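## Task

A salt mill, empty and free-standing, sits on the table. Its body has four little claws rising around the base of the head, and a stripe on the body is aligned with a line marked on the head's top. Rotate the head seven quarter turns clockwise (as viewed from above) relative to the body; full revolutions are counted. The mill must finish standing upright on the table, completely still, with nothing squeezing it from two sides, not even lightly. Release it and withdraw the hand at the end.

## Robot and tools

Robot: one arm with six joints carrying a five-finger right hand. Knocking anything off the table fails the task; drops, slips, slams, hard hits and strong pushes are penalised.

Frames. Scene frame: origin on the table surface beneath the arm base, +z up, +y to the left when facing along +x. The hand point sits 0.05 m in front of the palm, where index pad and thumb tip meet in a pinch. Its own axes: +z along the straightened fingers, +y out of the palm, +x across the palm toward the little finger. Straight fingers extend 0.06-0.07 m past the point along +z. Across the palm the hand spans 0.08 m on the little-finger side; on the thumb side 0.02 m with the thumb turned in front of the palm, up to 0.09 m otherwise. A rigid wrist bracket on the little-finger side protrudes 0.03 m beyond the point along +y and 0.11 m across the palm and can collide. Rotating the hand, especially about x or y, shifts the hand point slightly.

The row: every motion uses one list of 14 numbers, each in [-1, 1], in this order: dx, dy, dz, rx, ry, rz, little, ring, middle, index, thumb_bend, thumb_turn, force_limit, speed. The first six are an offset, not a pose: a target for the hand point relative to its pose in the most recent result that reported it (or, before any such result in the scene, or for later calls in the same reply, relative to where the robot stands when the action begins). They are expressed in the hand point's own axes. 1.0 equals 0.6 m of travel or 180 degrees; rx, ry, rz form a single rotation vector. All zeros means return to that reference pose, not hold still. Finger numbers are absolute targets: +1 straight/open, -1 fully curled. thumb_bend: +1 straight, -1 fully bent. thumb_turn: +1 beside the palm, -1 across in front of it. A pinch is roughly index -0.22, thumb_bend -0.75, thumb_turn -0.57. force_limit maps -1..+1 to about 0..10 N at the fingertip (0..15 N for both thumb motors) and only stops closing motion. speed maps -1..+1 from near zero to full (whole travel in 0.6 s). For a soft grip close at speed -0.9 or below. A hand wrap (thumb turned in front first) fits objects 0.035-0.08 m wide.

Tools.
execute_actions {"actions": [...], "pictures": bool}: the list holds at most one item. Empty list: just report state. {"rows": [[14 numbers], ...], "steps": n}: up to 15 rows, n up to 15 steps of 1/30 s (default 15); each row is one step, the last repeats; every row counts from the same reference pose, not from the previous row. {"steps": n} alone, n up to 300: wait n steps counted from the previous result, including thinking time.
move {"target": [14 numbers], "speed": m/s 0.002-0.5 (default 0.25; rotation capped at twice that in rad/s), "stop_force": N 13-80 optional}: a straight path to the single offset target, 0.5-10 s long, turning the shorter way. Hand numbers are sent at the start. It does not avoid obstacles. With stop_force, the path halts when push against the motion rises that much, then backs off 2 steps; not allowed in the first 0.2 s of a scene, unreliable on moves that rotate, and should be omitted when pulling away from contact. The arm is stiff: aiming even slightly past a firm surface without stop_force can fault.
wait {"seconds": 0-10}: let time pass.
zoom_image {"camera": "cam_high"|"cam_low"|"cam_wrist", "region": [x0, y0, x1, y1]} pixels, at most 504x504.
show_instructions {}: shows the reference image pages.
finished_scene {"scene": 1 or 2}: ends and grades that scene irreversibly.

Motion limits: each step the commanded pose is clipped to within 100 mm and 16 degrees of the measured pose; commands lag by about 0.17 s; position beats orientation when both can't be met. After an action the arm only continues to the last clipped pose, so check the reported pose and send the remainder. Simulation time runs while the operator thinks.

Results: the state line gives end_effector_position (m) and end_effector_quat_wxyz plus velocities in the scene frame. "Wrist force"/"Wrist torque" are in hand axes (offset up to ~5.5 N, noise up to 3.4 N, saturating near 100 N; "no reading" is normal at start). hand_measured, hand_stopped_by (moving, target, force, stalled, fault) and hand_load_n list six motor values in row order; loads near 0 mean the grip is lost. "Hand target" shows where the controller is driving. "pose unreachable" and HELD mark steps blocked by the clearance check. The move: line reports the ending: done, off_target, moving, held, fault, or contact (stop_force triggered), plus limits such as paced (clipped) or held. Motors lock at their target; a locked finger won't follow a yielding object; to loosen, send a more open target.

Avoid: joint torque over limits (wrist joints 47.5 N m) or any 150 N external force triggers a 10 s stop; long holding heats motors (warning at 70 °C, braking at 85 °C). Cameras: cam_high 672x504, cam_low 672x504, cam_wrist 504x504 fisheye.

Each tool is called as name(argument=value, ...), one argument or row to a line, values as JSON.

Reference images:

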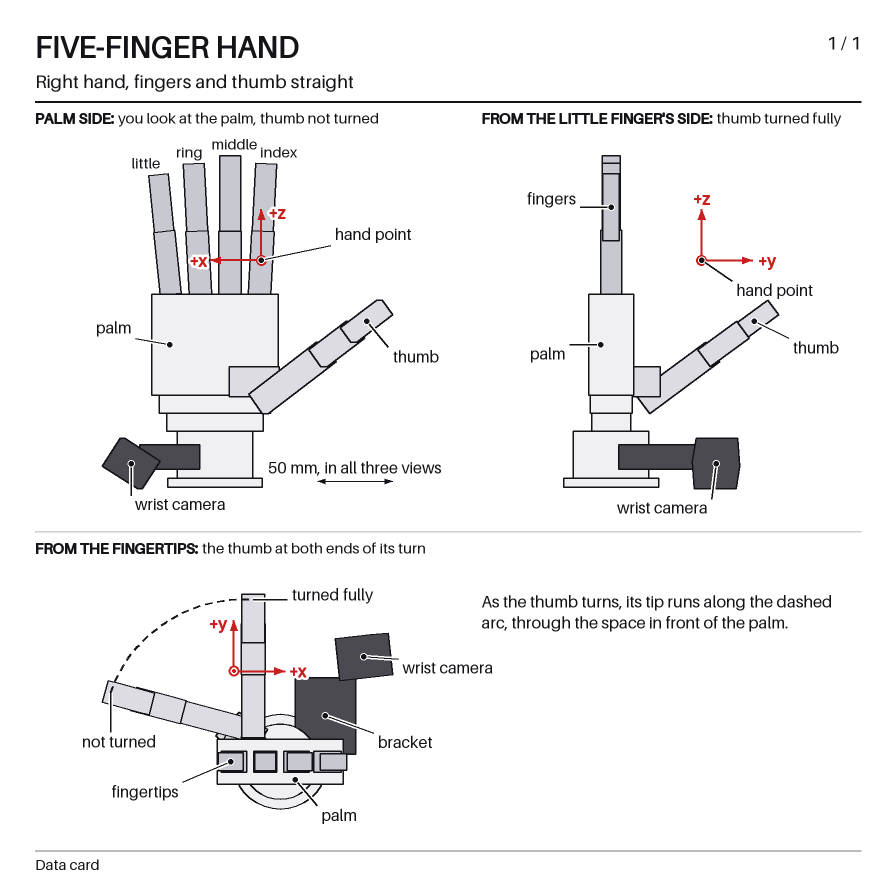

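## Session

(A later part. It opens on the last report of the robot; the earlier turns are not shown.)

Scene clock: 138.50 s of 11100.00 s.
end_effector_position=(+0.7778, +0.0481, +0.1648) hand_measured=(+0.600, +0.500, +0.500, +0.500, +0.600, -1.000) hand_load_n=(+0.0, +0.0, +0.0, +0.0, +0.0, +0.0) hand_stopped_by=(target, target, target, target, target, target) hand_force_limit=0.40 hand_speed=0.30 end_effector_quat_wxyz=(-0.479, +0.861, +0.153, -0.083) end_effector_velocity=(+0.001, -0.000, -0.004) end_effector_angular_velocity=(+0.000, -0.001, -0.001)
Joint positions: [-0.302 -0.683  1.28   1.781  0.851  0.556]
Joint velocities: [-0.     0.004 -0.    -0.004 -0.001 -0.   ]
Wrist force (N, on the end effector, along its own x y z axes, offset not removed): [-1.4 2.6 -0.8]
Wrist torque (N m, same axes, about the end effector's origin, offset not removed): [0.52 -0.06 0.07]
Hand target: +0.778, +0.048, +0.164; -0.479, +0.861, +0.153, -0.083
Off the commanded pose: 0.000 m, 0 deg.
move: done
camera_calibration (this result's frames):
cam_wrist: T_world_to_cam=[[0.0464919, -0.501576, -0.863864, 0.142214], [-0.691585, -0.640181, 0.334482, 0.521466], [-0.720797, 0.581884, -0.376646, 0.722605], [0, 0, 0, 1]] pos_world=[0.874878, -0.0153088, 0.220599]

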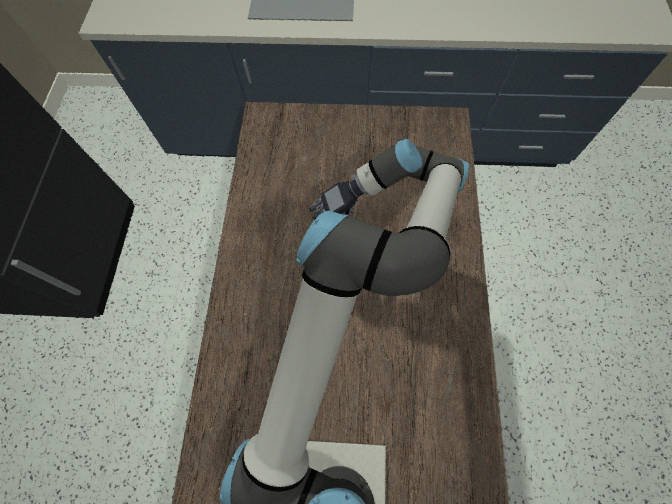

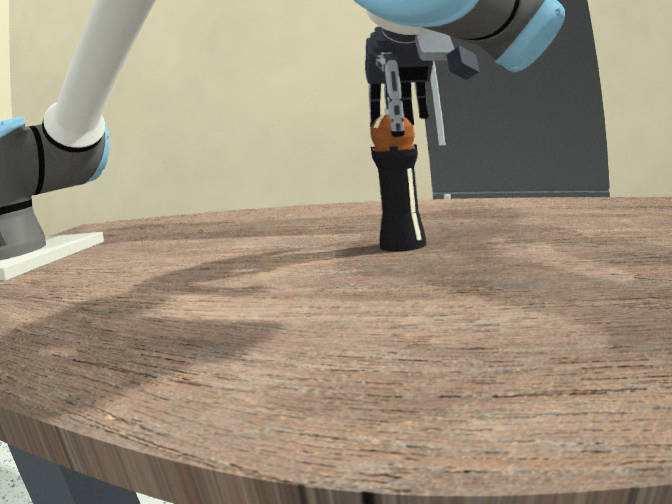

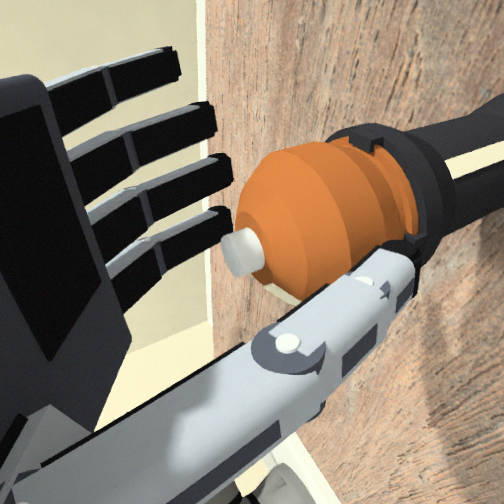

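move(
  target=[-0.002,0.0042,-0.0004,0,0,0,0.6,0.15,0.3,0.28,0.42,-1,0.4,-0.6],
  speed=0.02,
)

move(
  target=[0,0,0,0,0,0,0.6,0.15,0.215,0.19,0.1,-1,0.4,-0.9],
)

move(
  target=[0,0.0014,0.0009,0,0,0,0.6,0.15,0.215,0.19,0.1,-1,0.4,-0.9],
  speed=0.005,
)

Scene clock: 141.60 s of 11100.00 s.
end_effector_position=(+0.7772, +0.0463, +0.1628) hand_measured=(+0.600, +0.150, +0.300, +0.280, +0.420, -1.000) hand_load_n=(+0.0, +0.0, +0.0, +0.0, +0.0, +0.0) hand_stopped_by=(target, target, target, target, target, target) hand_force_limit=0.40 hand_speed=-0.60 end_effector_quat_wxyz=(-0.479, +0.861, +0.153, -0.083) end_effector_velocity=(-0.000, +0.000, -0.001) end_effector_angular_velocity=(+0.000, -0.001, +0.000)
Joint positions: [-0.304 -0.681  1.282  1.779  0.853  0.554]
Joint velocities: [ 0.     0.001  0.001 -0.002 -0.    -0.001]
Wrist force (N, on the end effector, along its own x y z axes, offset not removed): [-0.2 0.6 -4.0]
Wrist torque (N m, same axes, about the end effector's origin, offset not removed): [0.39 -0.21 0.08]
Hand target: +0.777, +0.046, +0.163; -0.479, +0.861, +0.153, -0.083
Off the commanded pose: 0.000 m, 0 deg.
move: done
camera_calibration (this result's frames):
cam_wrist: T_world_to_cam=[[0.0464961, -0.501574, -0.863865, 0.139644], [-0.691583, -0.640185, 0.334479, 0.520585], [-0.720799, 0.581882, -0.376646, 0.722497], [0, 0, 0, 1]] pos_world=[0.87431, -0.017095, 0.218634]

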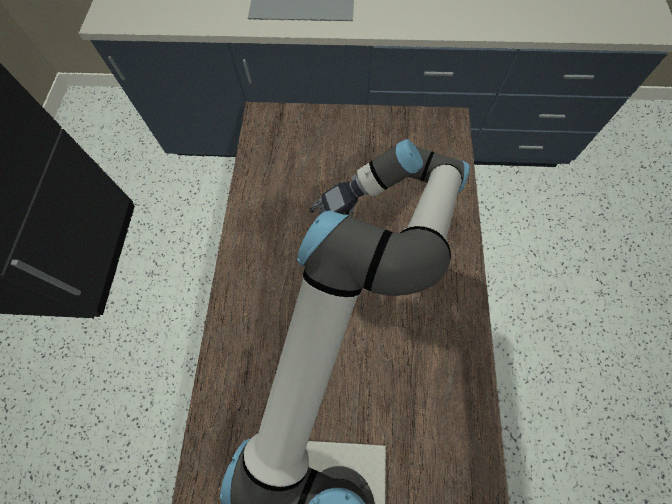

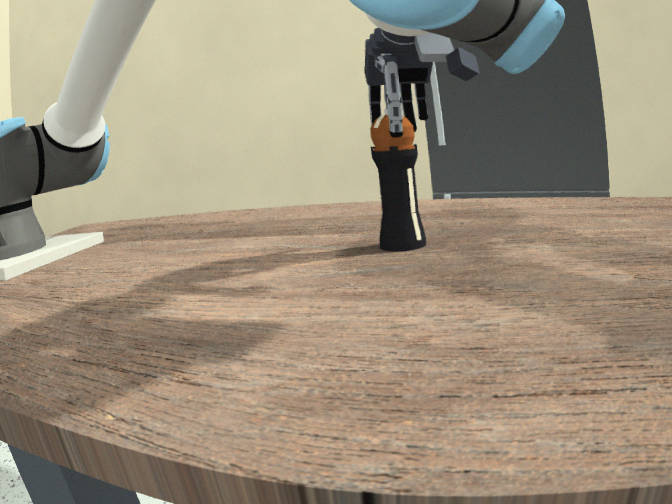

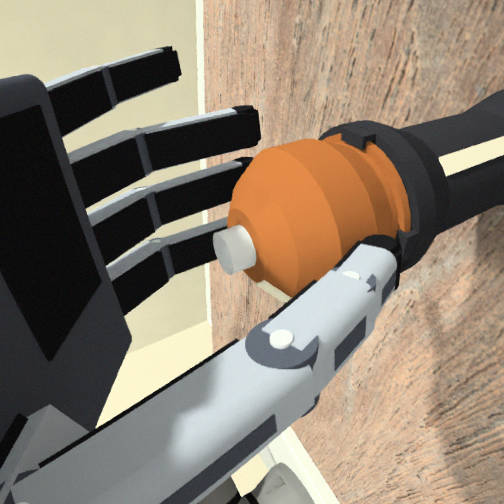

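Scene clock: 143.03 s of 11100.00 s.
end_effector_position=(+0.7772, +0.0463, +0.1628) hand_measured=(+0.600, +0.150, +0.216, +0.192, +0.318, -1.000) hand_load_n=(+0.0, +0.0, +4.0, +5.0, +10.0, +0.0) hand_stopped_by=(target, target, target, target, force, target) hand_force_limit=0.40 hand_speed=-0.90 end_effector_quat_wxyz=(-0.479, +0.861, +0.153, -0.083) end_effector_velocity=(+0.000, +0.001, -0.001) end_effector_angular_velocity=(-0.000, +0.000, +0.001)
Joint positions: [-0.304 -0.681  1.282  1.779  0.853  0.554]
Joint velocities: [ 0.001  0.001 -0.001 -0.     0.     0.001]
Wrist force (N, on the end effector, along its own x y z axes, offset not removed): [-0.2 1.0 -4.0]
Wrist torque (N m, same axes, about the end effector's origin, offset not removed): [0.33 -0.07 0.18]
Hand target: +0.777, +0.046, +0.163; -0.479, +0.861, +0.153, -0.083
Off the commanded pose: 0.000 m, 0 deg.
move: done
camera_calibration (this result's frames):
cam_wrist: T_world_to_cam=[[0.0464956, -0.501574, -0.863864, 0.139619], [-0.691584, -0.640184, 0.334479, 0.520574], [-0.720798, 0.581883, -0.376646, 0.722498], [0, 0, 0, 1]] pos_world=[0.874304, -0.0171166, 0.218617]

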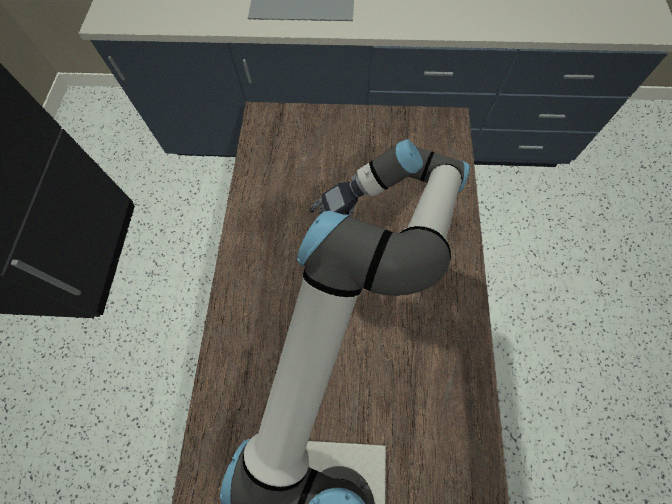

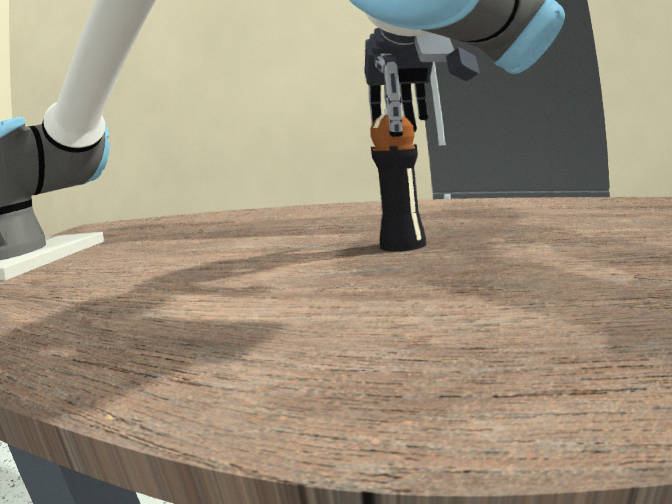

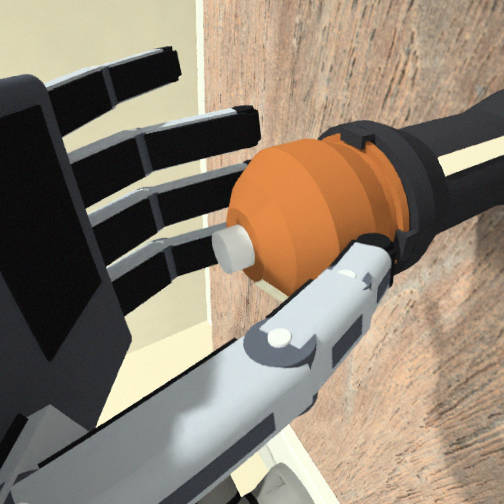

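Scene clock: 143.73 s of 11100.00 s.
end_effector_position=(+0.7772, +0.0463, +0.1619) hand_measured=(+0.600, +0.150, +0.216, +0.192, +0.318, -1.000) hand_load_n=(+0.0, +0.0, +4.0, +4.5, +9.0, +0.0) hand_stopped_by=(target, target, target, target, force, target) hand_force_limit=0.40 hand_speed=-0.90 end_effector_quat_wxyz=(-0.479, +0.861, +0.153, -0.083) end_effector_velocity=(-0.000, -0.000, -0.001) end_effector_angular_velocity=(+0.001, +0.002, -0.002)
Joint positions: [-0.304 -0.681  1.282  1.778  0.853  0.554]
Joint velocities: [-0.001  0.001  0.001 -0.001 -0.     0.001]
Wrist force (N, on the end effector, along its own x y z axes, offset not removed): [0.9 -5.1 -13.5]
Wrist torque (N m, same axes, about the end effector's origin, offset not removed): [0.43 -0.23 0.12]
Hand target: +0.777, +0.046, +0.162; -0.479, +0.861, +0.153, -0.083
Off the commanded pose: 0.000 m, 0 deg.
move: done
camera_calibration (this result's frames):
cam_wrist: T_world_to_cam=[[0.046518, -0.501596, -0.863851, 0.138822], [-0.691602, -0.640168, 0.334472, 0.520885], [-0.720779, 0.581882, -0.376684, 0.722165], [0, 0, 0, 1]] pos_world=[0.874309, -0.0171278, 0.217728]

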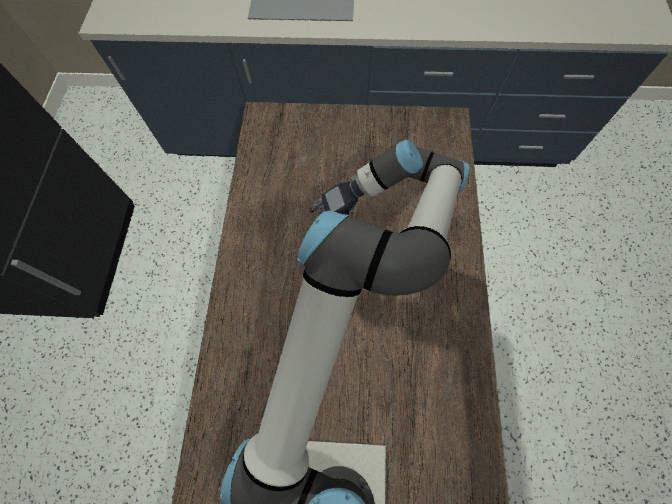

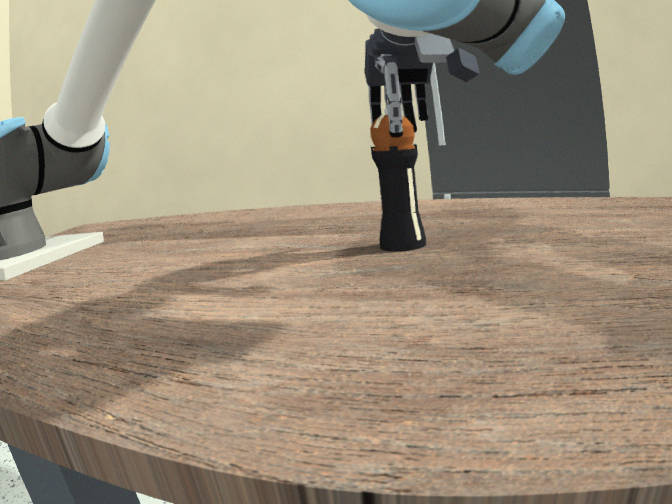

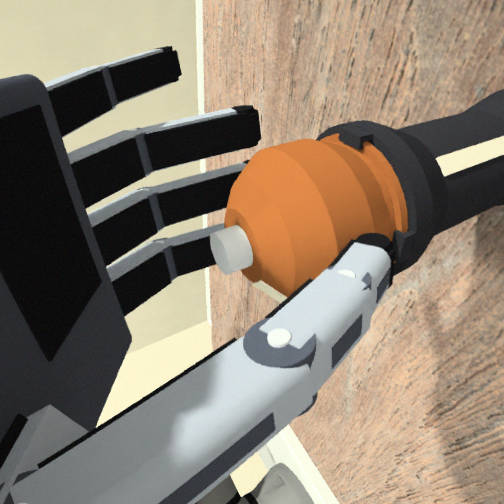

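move(
  target=[0.0058,-0.0062,0.0119,0,0.1884,0.1178,0.6,0.15,0.215,0.19,0.1,-1,0.4,-0.9],
  speed=0.18,
)

move(
  target=[0.0062,-0.0071,0.0133,0,0.1884,0.1178,0.6,0.15,0.215,0.19,0.1,-1,0.4,-0.9],
  speed=0.18,
)

move(
  target=[0.0075,-0.0078,0.0138,0,0.212,0.1325,0.6,0.15,0.215,0.19,0.1,-1,0.4,-0.9],
  speed=0.18,
)

move(
  target=[0.0075,-0.0083,0.0139,0,0.212,0.1325,0.6,0.15,0.215,0.19,0.1,-1,0.4,-0.9],
  speed=0.18,
)

zoom_image(
  camera="cam_low",
  region=[290, 40, 510, 260],
)

Scene clock: 148.13 s of 11100.00 s.
end_effector_position=(+0.7776, +0.0551, +0.1614) hand_measured=(+0.600, +0.150, +0.218, +0.192, +0.318, -1.000) hand_load_n=(+0.0, +0.0, +5.5, +5.5, +7.5, -2.5) hand_stopped_by=(target, target, target, target, force, target) hand_force_limit=0.40 hand_speed=-0.90 end_effector_quat_wxyz=(-0.480, +0.860, -0.150, +0.084) end_effector_velocity=(-0.000, -0.000, -0.001) end_effector_angular_velocity=(-0.006, +0.001, -0.019)
Joint positions: [-0.381 -0.876  1.511  1.067  0.549  1.422]
Joint velocities: [ 0.    -0.008  0.007 -0.032  0.003  0.037]
Wrist force (N, on the end effector, along its own x y z axes, offset not removed): [0.8 -8.7 -6.9]
Wrist torque (N m, same axes, about the end effector's origin, offset not removed): [0.32 0.06 -0.21]
Hand target: +0.778, +0.055, +0.161; -0.480, +0.860, -0.151, +0.085
Off the commanded pose: 0.000 m, 0 deg.
move: done
camera_calibration (this result's frames):
cam_wrist: T_world_to_cam=[[-0.286536, -0.410797, -0.865531, 0.397049], [-0.940693, -0.0506499, 0.335458, 0.687988], [-0.181644, 0.910319, -0.37192, 0.279108], [0, 0, 0, 1]] pos_world=[0.811652, -0.0561247, 0.216673]

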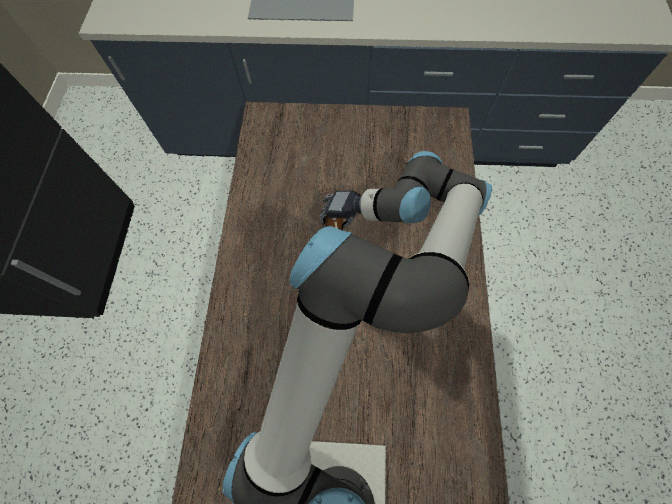

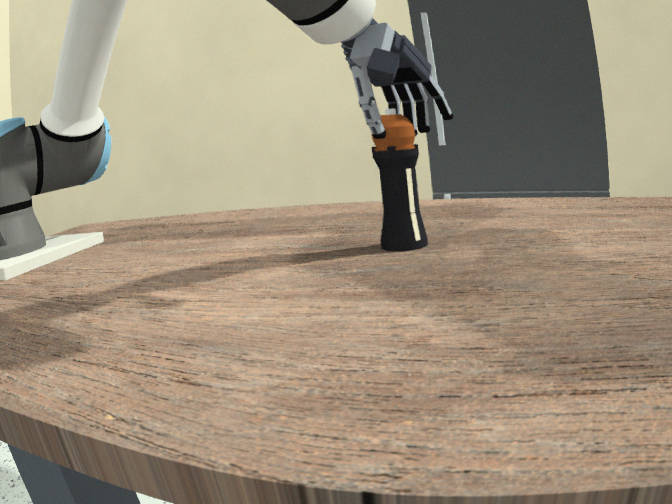

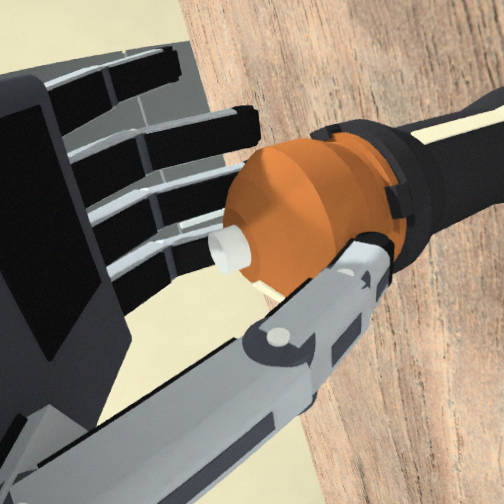

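Scene clock: 150.60 s of 11100.00 s.
end_effector_position=(+0.7839, +0.0624, +0.1606) hand_measured=(+0.600, +0.150, +0.218, +0.192, +0.318, -1.000) hand_load_n=(+0.0, +0.0, +6.0, +5.5, +7.5, -2.5) hand_stopped_by=(target, target, target, target, force, target) hand_force_limit=0.40 hand_speed=-0.90 end_effector_quat_wxyz=(-0.424, +0.757, -0.435, +0.241) end_effector_velocity=(+0.002, -0.000, +0.001) end_effector_angular_velocity=(-0.001, -0.002, -0.019)
Joint positions: [-0.341 -1.181  1.808  0.165  0.824  2.554]
Joint velocities: [ 0.003 -0.006  0.004 -0.015  0.016  0.022]
Wrist force (N, on the end effector, along its own x y z axes, offset not removed): [-0.3 -8.6 -3.4]
Wrist torque (N m, same axes, about the end effector's origin, offset not removed): [0.19 0.07 -0.08]
Hand target: +0.784, +0.062, +0.161; -0.423, +0.757, -0.436, +0.241
Off the commanded pose: 0.000 m, 0 deg.
move: done
camera_calibration (this result's frames):
cam_wrist: T_world_to_cam=[[-0.485505, -0.128912, -0.864677, 0.539396], [-0.754274, 0.561815, 0.339756, 0.509486], [0.44199, 0.817157, -0.369999, -0.21011], [0, 0, 0, 1]] pos_world=[0.739038, -0.0450097, 0.215562]

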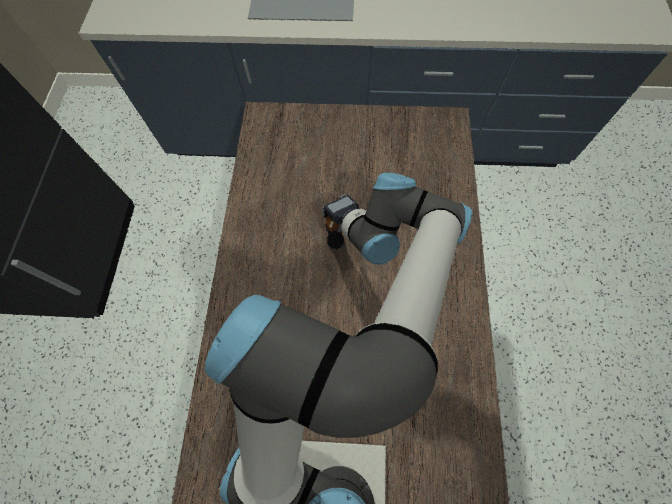

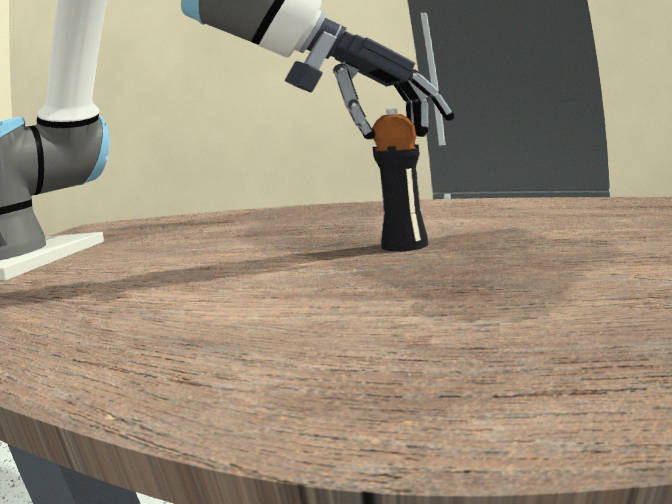

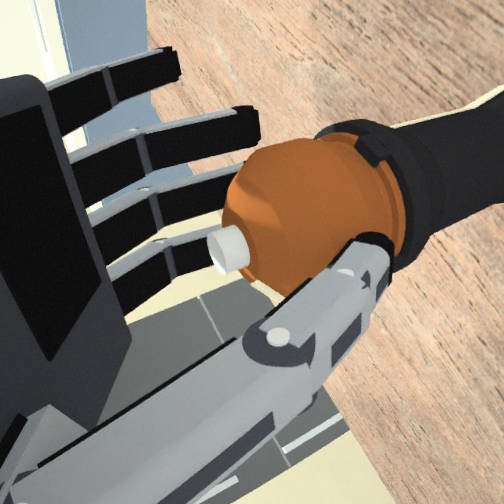

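Scene clock: 153.30 s of 11100.00 s.
end_effector_position=(+0.7944, +0.0633, +0.1599) hand_measured=(+0.600, +0.150, +0.218, +0.192, +0.318, -1.000) hand_load_n=(+0.0, +0.0, +6.0, +5.5, +7.5, -2.0) hand_stopped_by=(target, target, target, target, force, target) hand_force_limit=0.40 hand_speed=-0.90 end_effector_quat_wxyz=(+0.300, -0.534, +0.692, -0.382) end_effector_velocity=(-0.000, +0.001, -0.001) end_effector_angular_velocity=(+0.001, +0.002, -0.014)
Joint positions: [-0.121 -1.275  1.903 -0.067  1.638  3.203]
Joint velocities: [ 0.007  0.003 -0.002  0.002  0.018  0.012]
Wrist force (N, on the end effector, along its own x y z axes, offset not removed): [-1.5 -8.9 -7.8]
Wrist torque (N m, same axes, about the end effector's origin, offset not removed): [0.43 0.34 -0.22]
Hand target: +0.794, +0.063, +0.160; +0.299, -0.533, +0.693, -0.383
Off the commanded pose: 0.000 m, 0 deg.
move: done
camera_calibration (this result's frames):
cam_wrist: T_world_to_cam=[[-0.437251, 0.254473, -0.862586, 0.481096], [-0.137338, 0.92899, 0.343681, 0.00318435], [0.888791, 0.26874, -0.371253, -0.535782], [0, 0, 0, 1]] pos_world=[0.686995, 0.0186021, 0.214981]

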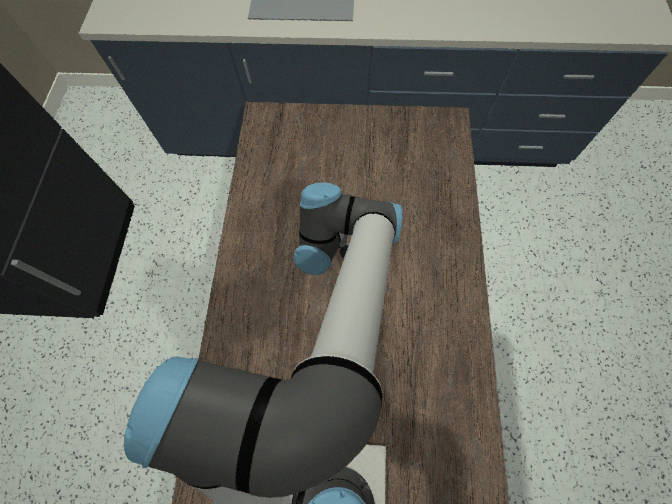

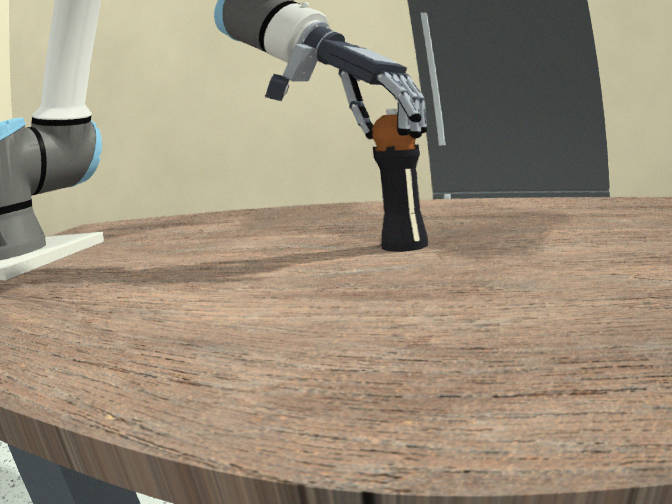

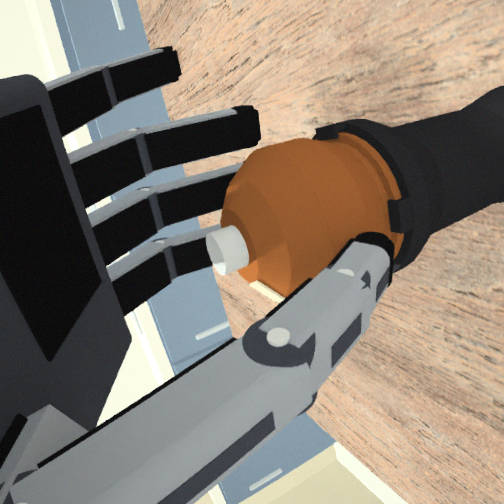

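Scene clock: 156.03 s of 11100.00 s.
end_effector_position=(+0.8029, +0.0563, +0.1597) hand_measured=(+0.600, +0.150, +0.218, +0.192, +0.318, -1.000) hand_load_n=(+0.0, +0.0, +5.0, +4.5, +8.0, -2.5) hand_stopped_by=(target, target, target, target, force, target) hand_force_limit=0.40 hand_speed=-0.90 end_effector_quat_wxyz=(+0.131, -0.229, +0.844, -0.466) end_effector_velocity=(+0.000, -0.001, -0.000) end_effector_angular_velocity=(+0.002, +0.004, -0.017)
Joint positions: [ 0.087 -1.056  1.632  0.355  2.404  3.936]
Joint velocities: [ 0.001  0.008 -0.011  0.024  0.009  0.023]
Wrist force (N, on the end effector, along its own x y z axes, offset not removed): [3.6 -6.9 -10.8]
Wrist torque (N m, same axes, about the end effector's origin, offset not removed): [0.32 -0.28 0.11]
Hand target: +0.803, +0.056, +0.160; +0.130, -0.229, +0.845, -0.466
Off the commanded pose: 0.000 m, 0 deg.
move: done
camera_calibration (this result's frames):
cam_wrist: T_world_to_cam=[[-0.131719, 0.492142, -0.860492, 0.227376], [0.559165, 0.753658, 0.345447, -0.538696], [0.818526, -0.435655, -0.37446, -0.444843], [0, 0, 0, 1]] pos_world=[0.695285, 0.100293, 0.21517]

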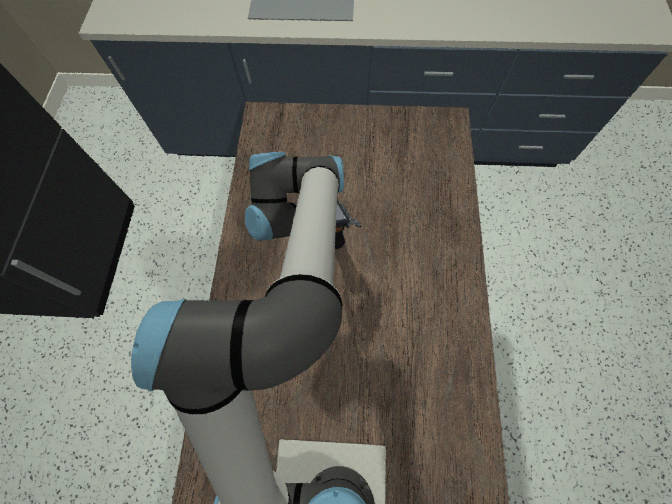

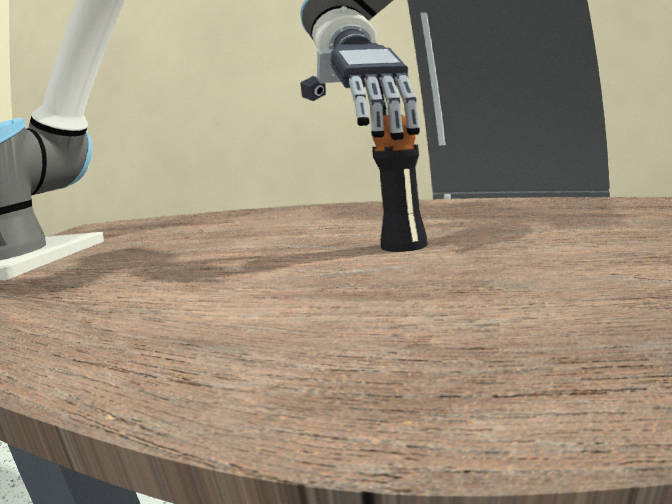

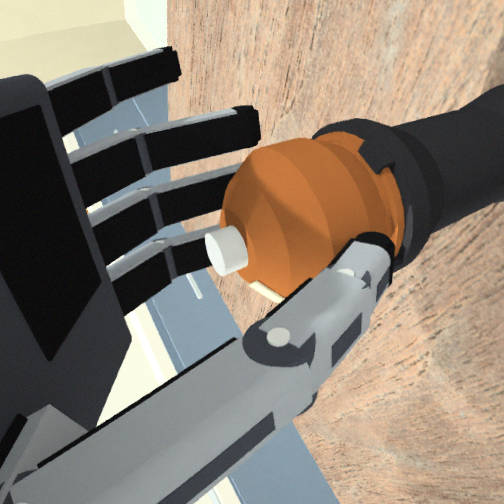

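Region (290, 40, 510, 260) of cam_low's 672x504 image, scaled by 2.291, with more detail than that image has.

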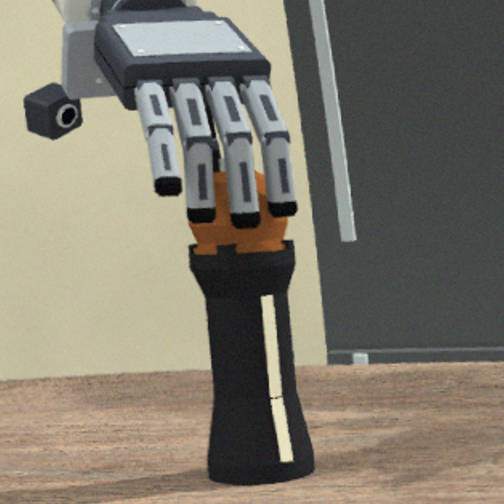

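move(
  target=[0.0033,-0.0046,0.008,0,0.1272,0.0795,0.6,0.15,0.215,0.19,0.1,-1,0.4,-0.9],
  speed=0.16,
)

move(
  target=[0,0,0,0,0,0,0.6,0.5,0.5,0.5,0.6,-1,0.4,0.3],
)

move(
  target=[0,-0.0636,-0.04,0,-0.1413,-0.0883,0.6,0.5,0.5,0.5,0.6,-1,0.4,0.3],
  speed=0.3,
)

zoom_image(
  camera="cam_low",
  region=[290, 40, 510, 260],
)

Scene clock: 159.63 s of 11100.00 s.
end_effector_position=(+0.8039, +0.0504, +0.1596) hand_measured=(+0.600, +0.150, +0.218, +0.192, +0.318, -1.000) hand_load_n=(+0.0, +0.0, +6.0, +5.5, +7.5, +0.0) hand_stopped_by=(target, target, target, target, force, target) hand_force_limit=0.40 hand_speed=-0.90 end_effector_quat_wxyz=(+0.018, -0.027, +0.875, -0.483) end_effector_velocity=(-0.001, +0.002, -0.001) end_effector_angular_velocity=(+0.000, +0.005, -0.016)
Joint positions: [ 0.127 -0.831  1.392  1.034  2.569  4.748]
Joint velocities: [ 0.003  0.01  -0.007  0.033 -0.001  0.036]
Wrist force (N, on the end effector, along its own x y z axes, offset not removed): [-5.6 -5.8 -5.1]
Wrist torque (N m, same axes, about the end effector's origin, offset not removed): [0.71 0.28 -0.09]
Hand target: +0.804, +0.050, +0.160; +0.017, -0.026, +0.875, -0.483
Off the commanded pose: 0.000 m, 0 deg.
move: done
camera_calibration (this result's frames):
cam_wrist: T_world_to_cam=[[0.104263, 0.500544, -0.859409, 0.0400236], [0.840115, 0.418159, 0.34547, -0.743757], [0.532293, -0.758023, -0.376917, -0.2016], [0, 0, 0, 1]] pos_world=[0.727978, 0.138158, 0.215356]

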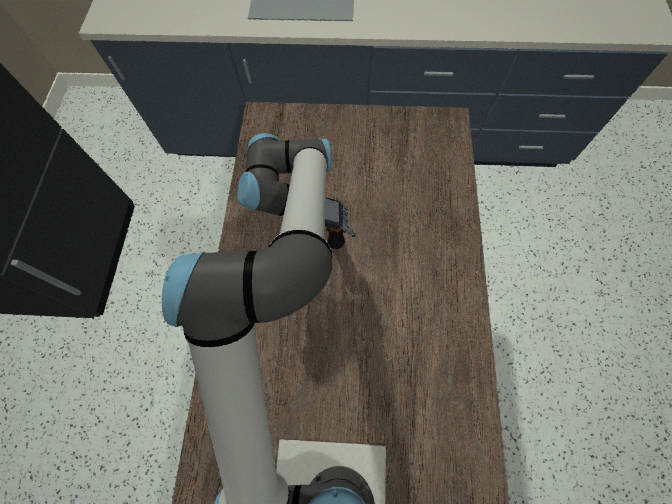

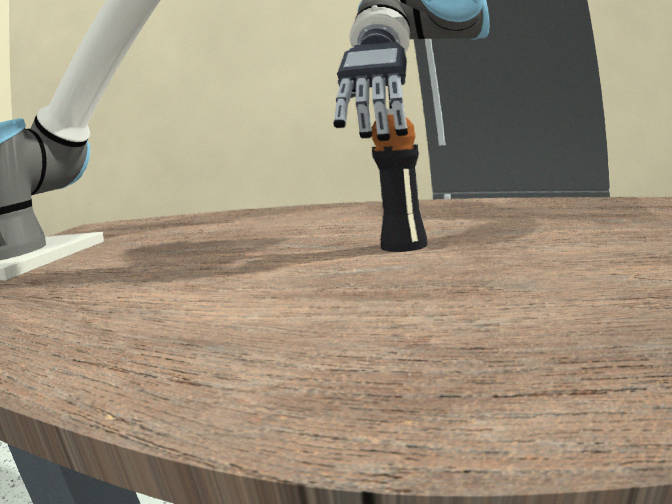

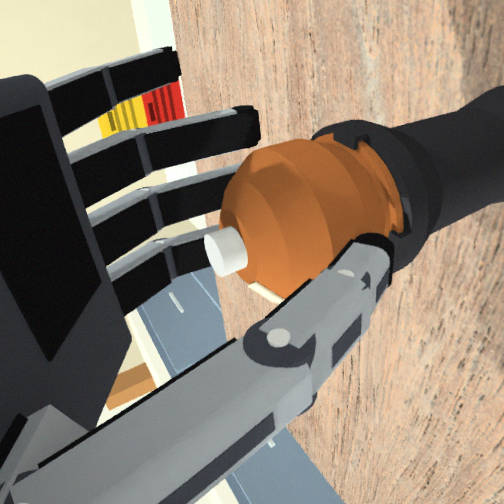

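Scene clock: 160.13 s of 11100.00 s.
end_effector_position=(+0.8039, +0.0505, +0.1595) hand_measured=(+0.600, +0.500, +0.500, +0.500, +0.600, -1.000) hand_load_n=(+0.0, +0.0, +0.0, +0.0, +0.0, +0.0) hand_stopped_by=(target, target, target, target, target, target) hand_force_limit=0.40 hand_speed=0.30 end_effector_quat_wxyz=(+0.018, -0.027, +0.875, -0.483) end_effector_velocity=(-0.000, +0.000, -0.001) end_effector_angular_velocity=(-0.000, +0.002, +0.001)
Joint positions: [ 0.127 -0.831  1.392  1.034  2.569  4.748]
Joint velocities: [ 0.     0.001  0.001  0.     0.    -0.001]
Wrist force (N, on the end effector, along its own x y z axes, offset not removed): [-0.9 -0.5 -3.0]
Wrist torque (N m, same axes, about the end effector's origin, offset not removed): [0.09 0.00 0.12]
Hand target: +0.804, +0.050, +0.160; +0.018, -0.027, +0.875, -0.483
Off the commanded pose: 0.000 m, 0 deg.
move: done
camera_calibration (this result's frames):
cam_wrist: T_world_to_cam=[[0.104169, 0.500699, -0.859331, 0.0399524], [0.840156, 0.418093, 0.345451, -0.74377], [0.532247, -0.757957, -0.377113, -0.201524], [0, 0, 0, 1]] pos_world=[0.727981, 0.138214, 0.215271]

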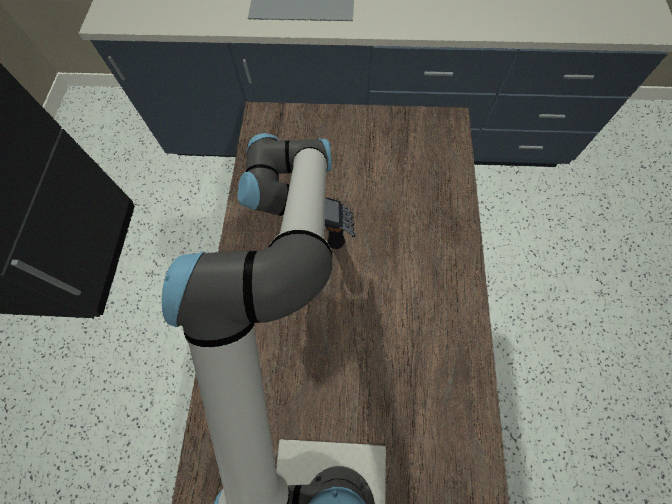

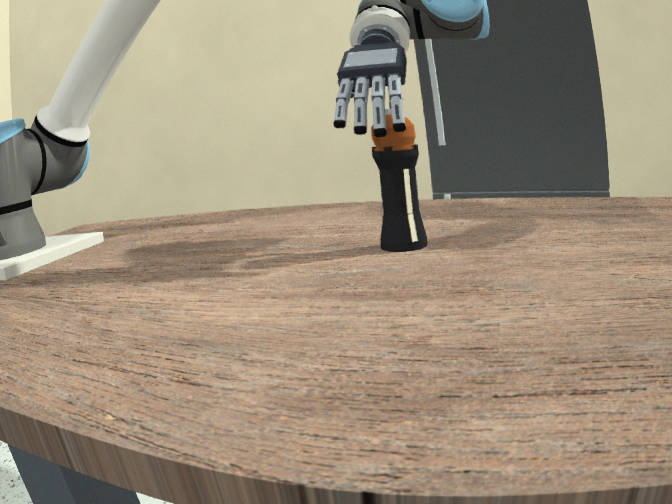

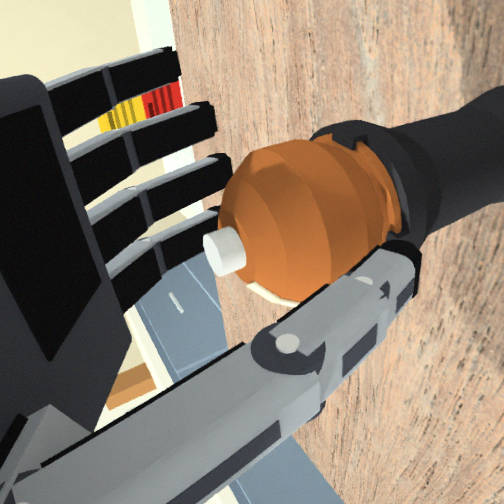

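Scene clock: 161.70 s of 11100.00 s.
end_effector_position=(+0.8037, +0.0506, +0.2045) hand_measured=(+0.600, +0.500, +0.500, +0.500, +0.600, -1.000) hand_load_n=(+0.0, +0.0, +0.0, +0.0, +0.0, +0.0) hand_stopped_by=(target, target, target, target, target, target) hand_force_limit=0.40 hand_speed=0.30 end_effector_quat_wxyz=(+0.143, -0.251, +0.838, -0.463) end_effector_velocity=(-0.000, -0.000, -0.001) end_effector_angular_velocity=(+0.002, -0.002, +0.015)
Joint positions: [ 0.068 -1.12   1.63   0.36   2.36   3.855]
Joint velocities: [-0.004 -0.007  0.009 -0.018 -0.013 -0.019]
Wrist force (N, on the end effector, along its own x y z axes, offset not removed): [0.6 0.1 -2.2]
Wrist torque (N m, same axes, about the end effector's origin, offset not removed): [0.23 -0.19 0.28]
Hand target: +0.804, +0.051, +0.205; +0.144, -0.252, +0.838, -0.462
Off the commanded pose: 0.000 m, 0 deg.
move: done
camera_calibration (this result's frames):
cam_wrist: T_world_to_cam=[[-0.157297, 0.48415, -0.86073, 0.289874], [0.518595, 0.782228, 0.345222, -0.519123], [0.840427, -0.392068, -0.37412, -0.45118], [0, 0, 0, 1]] pos_world=[0.693994, 0.0888369, 0.25992]

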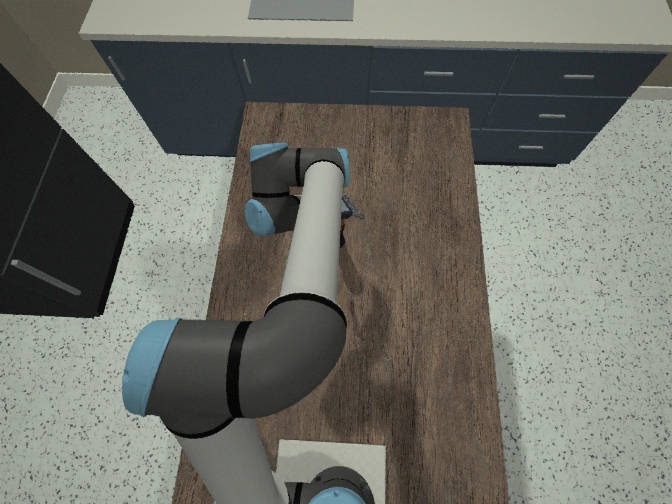

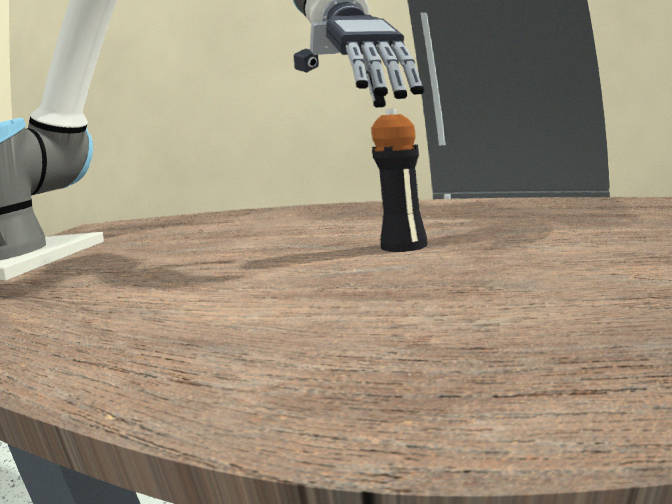

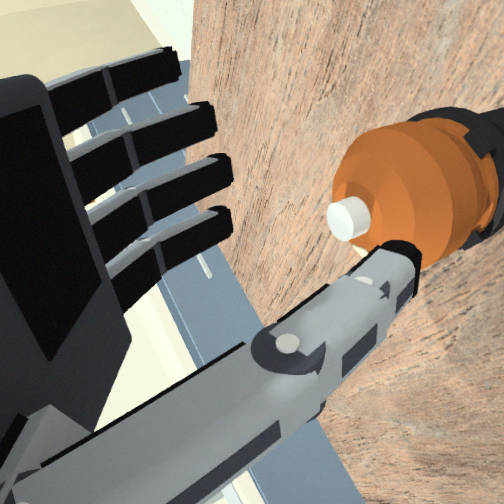

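Region (290, 40, 510, 260) of cam_low's 672x504 image, scaled by 2.291, with more detail than that image has.

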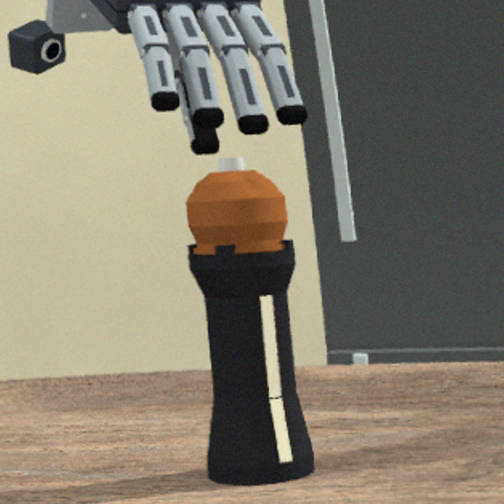

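finished_scene(
  scene=1,
)

The scene is finished: the task was done.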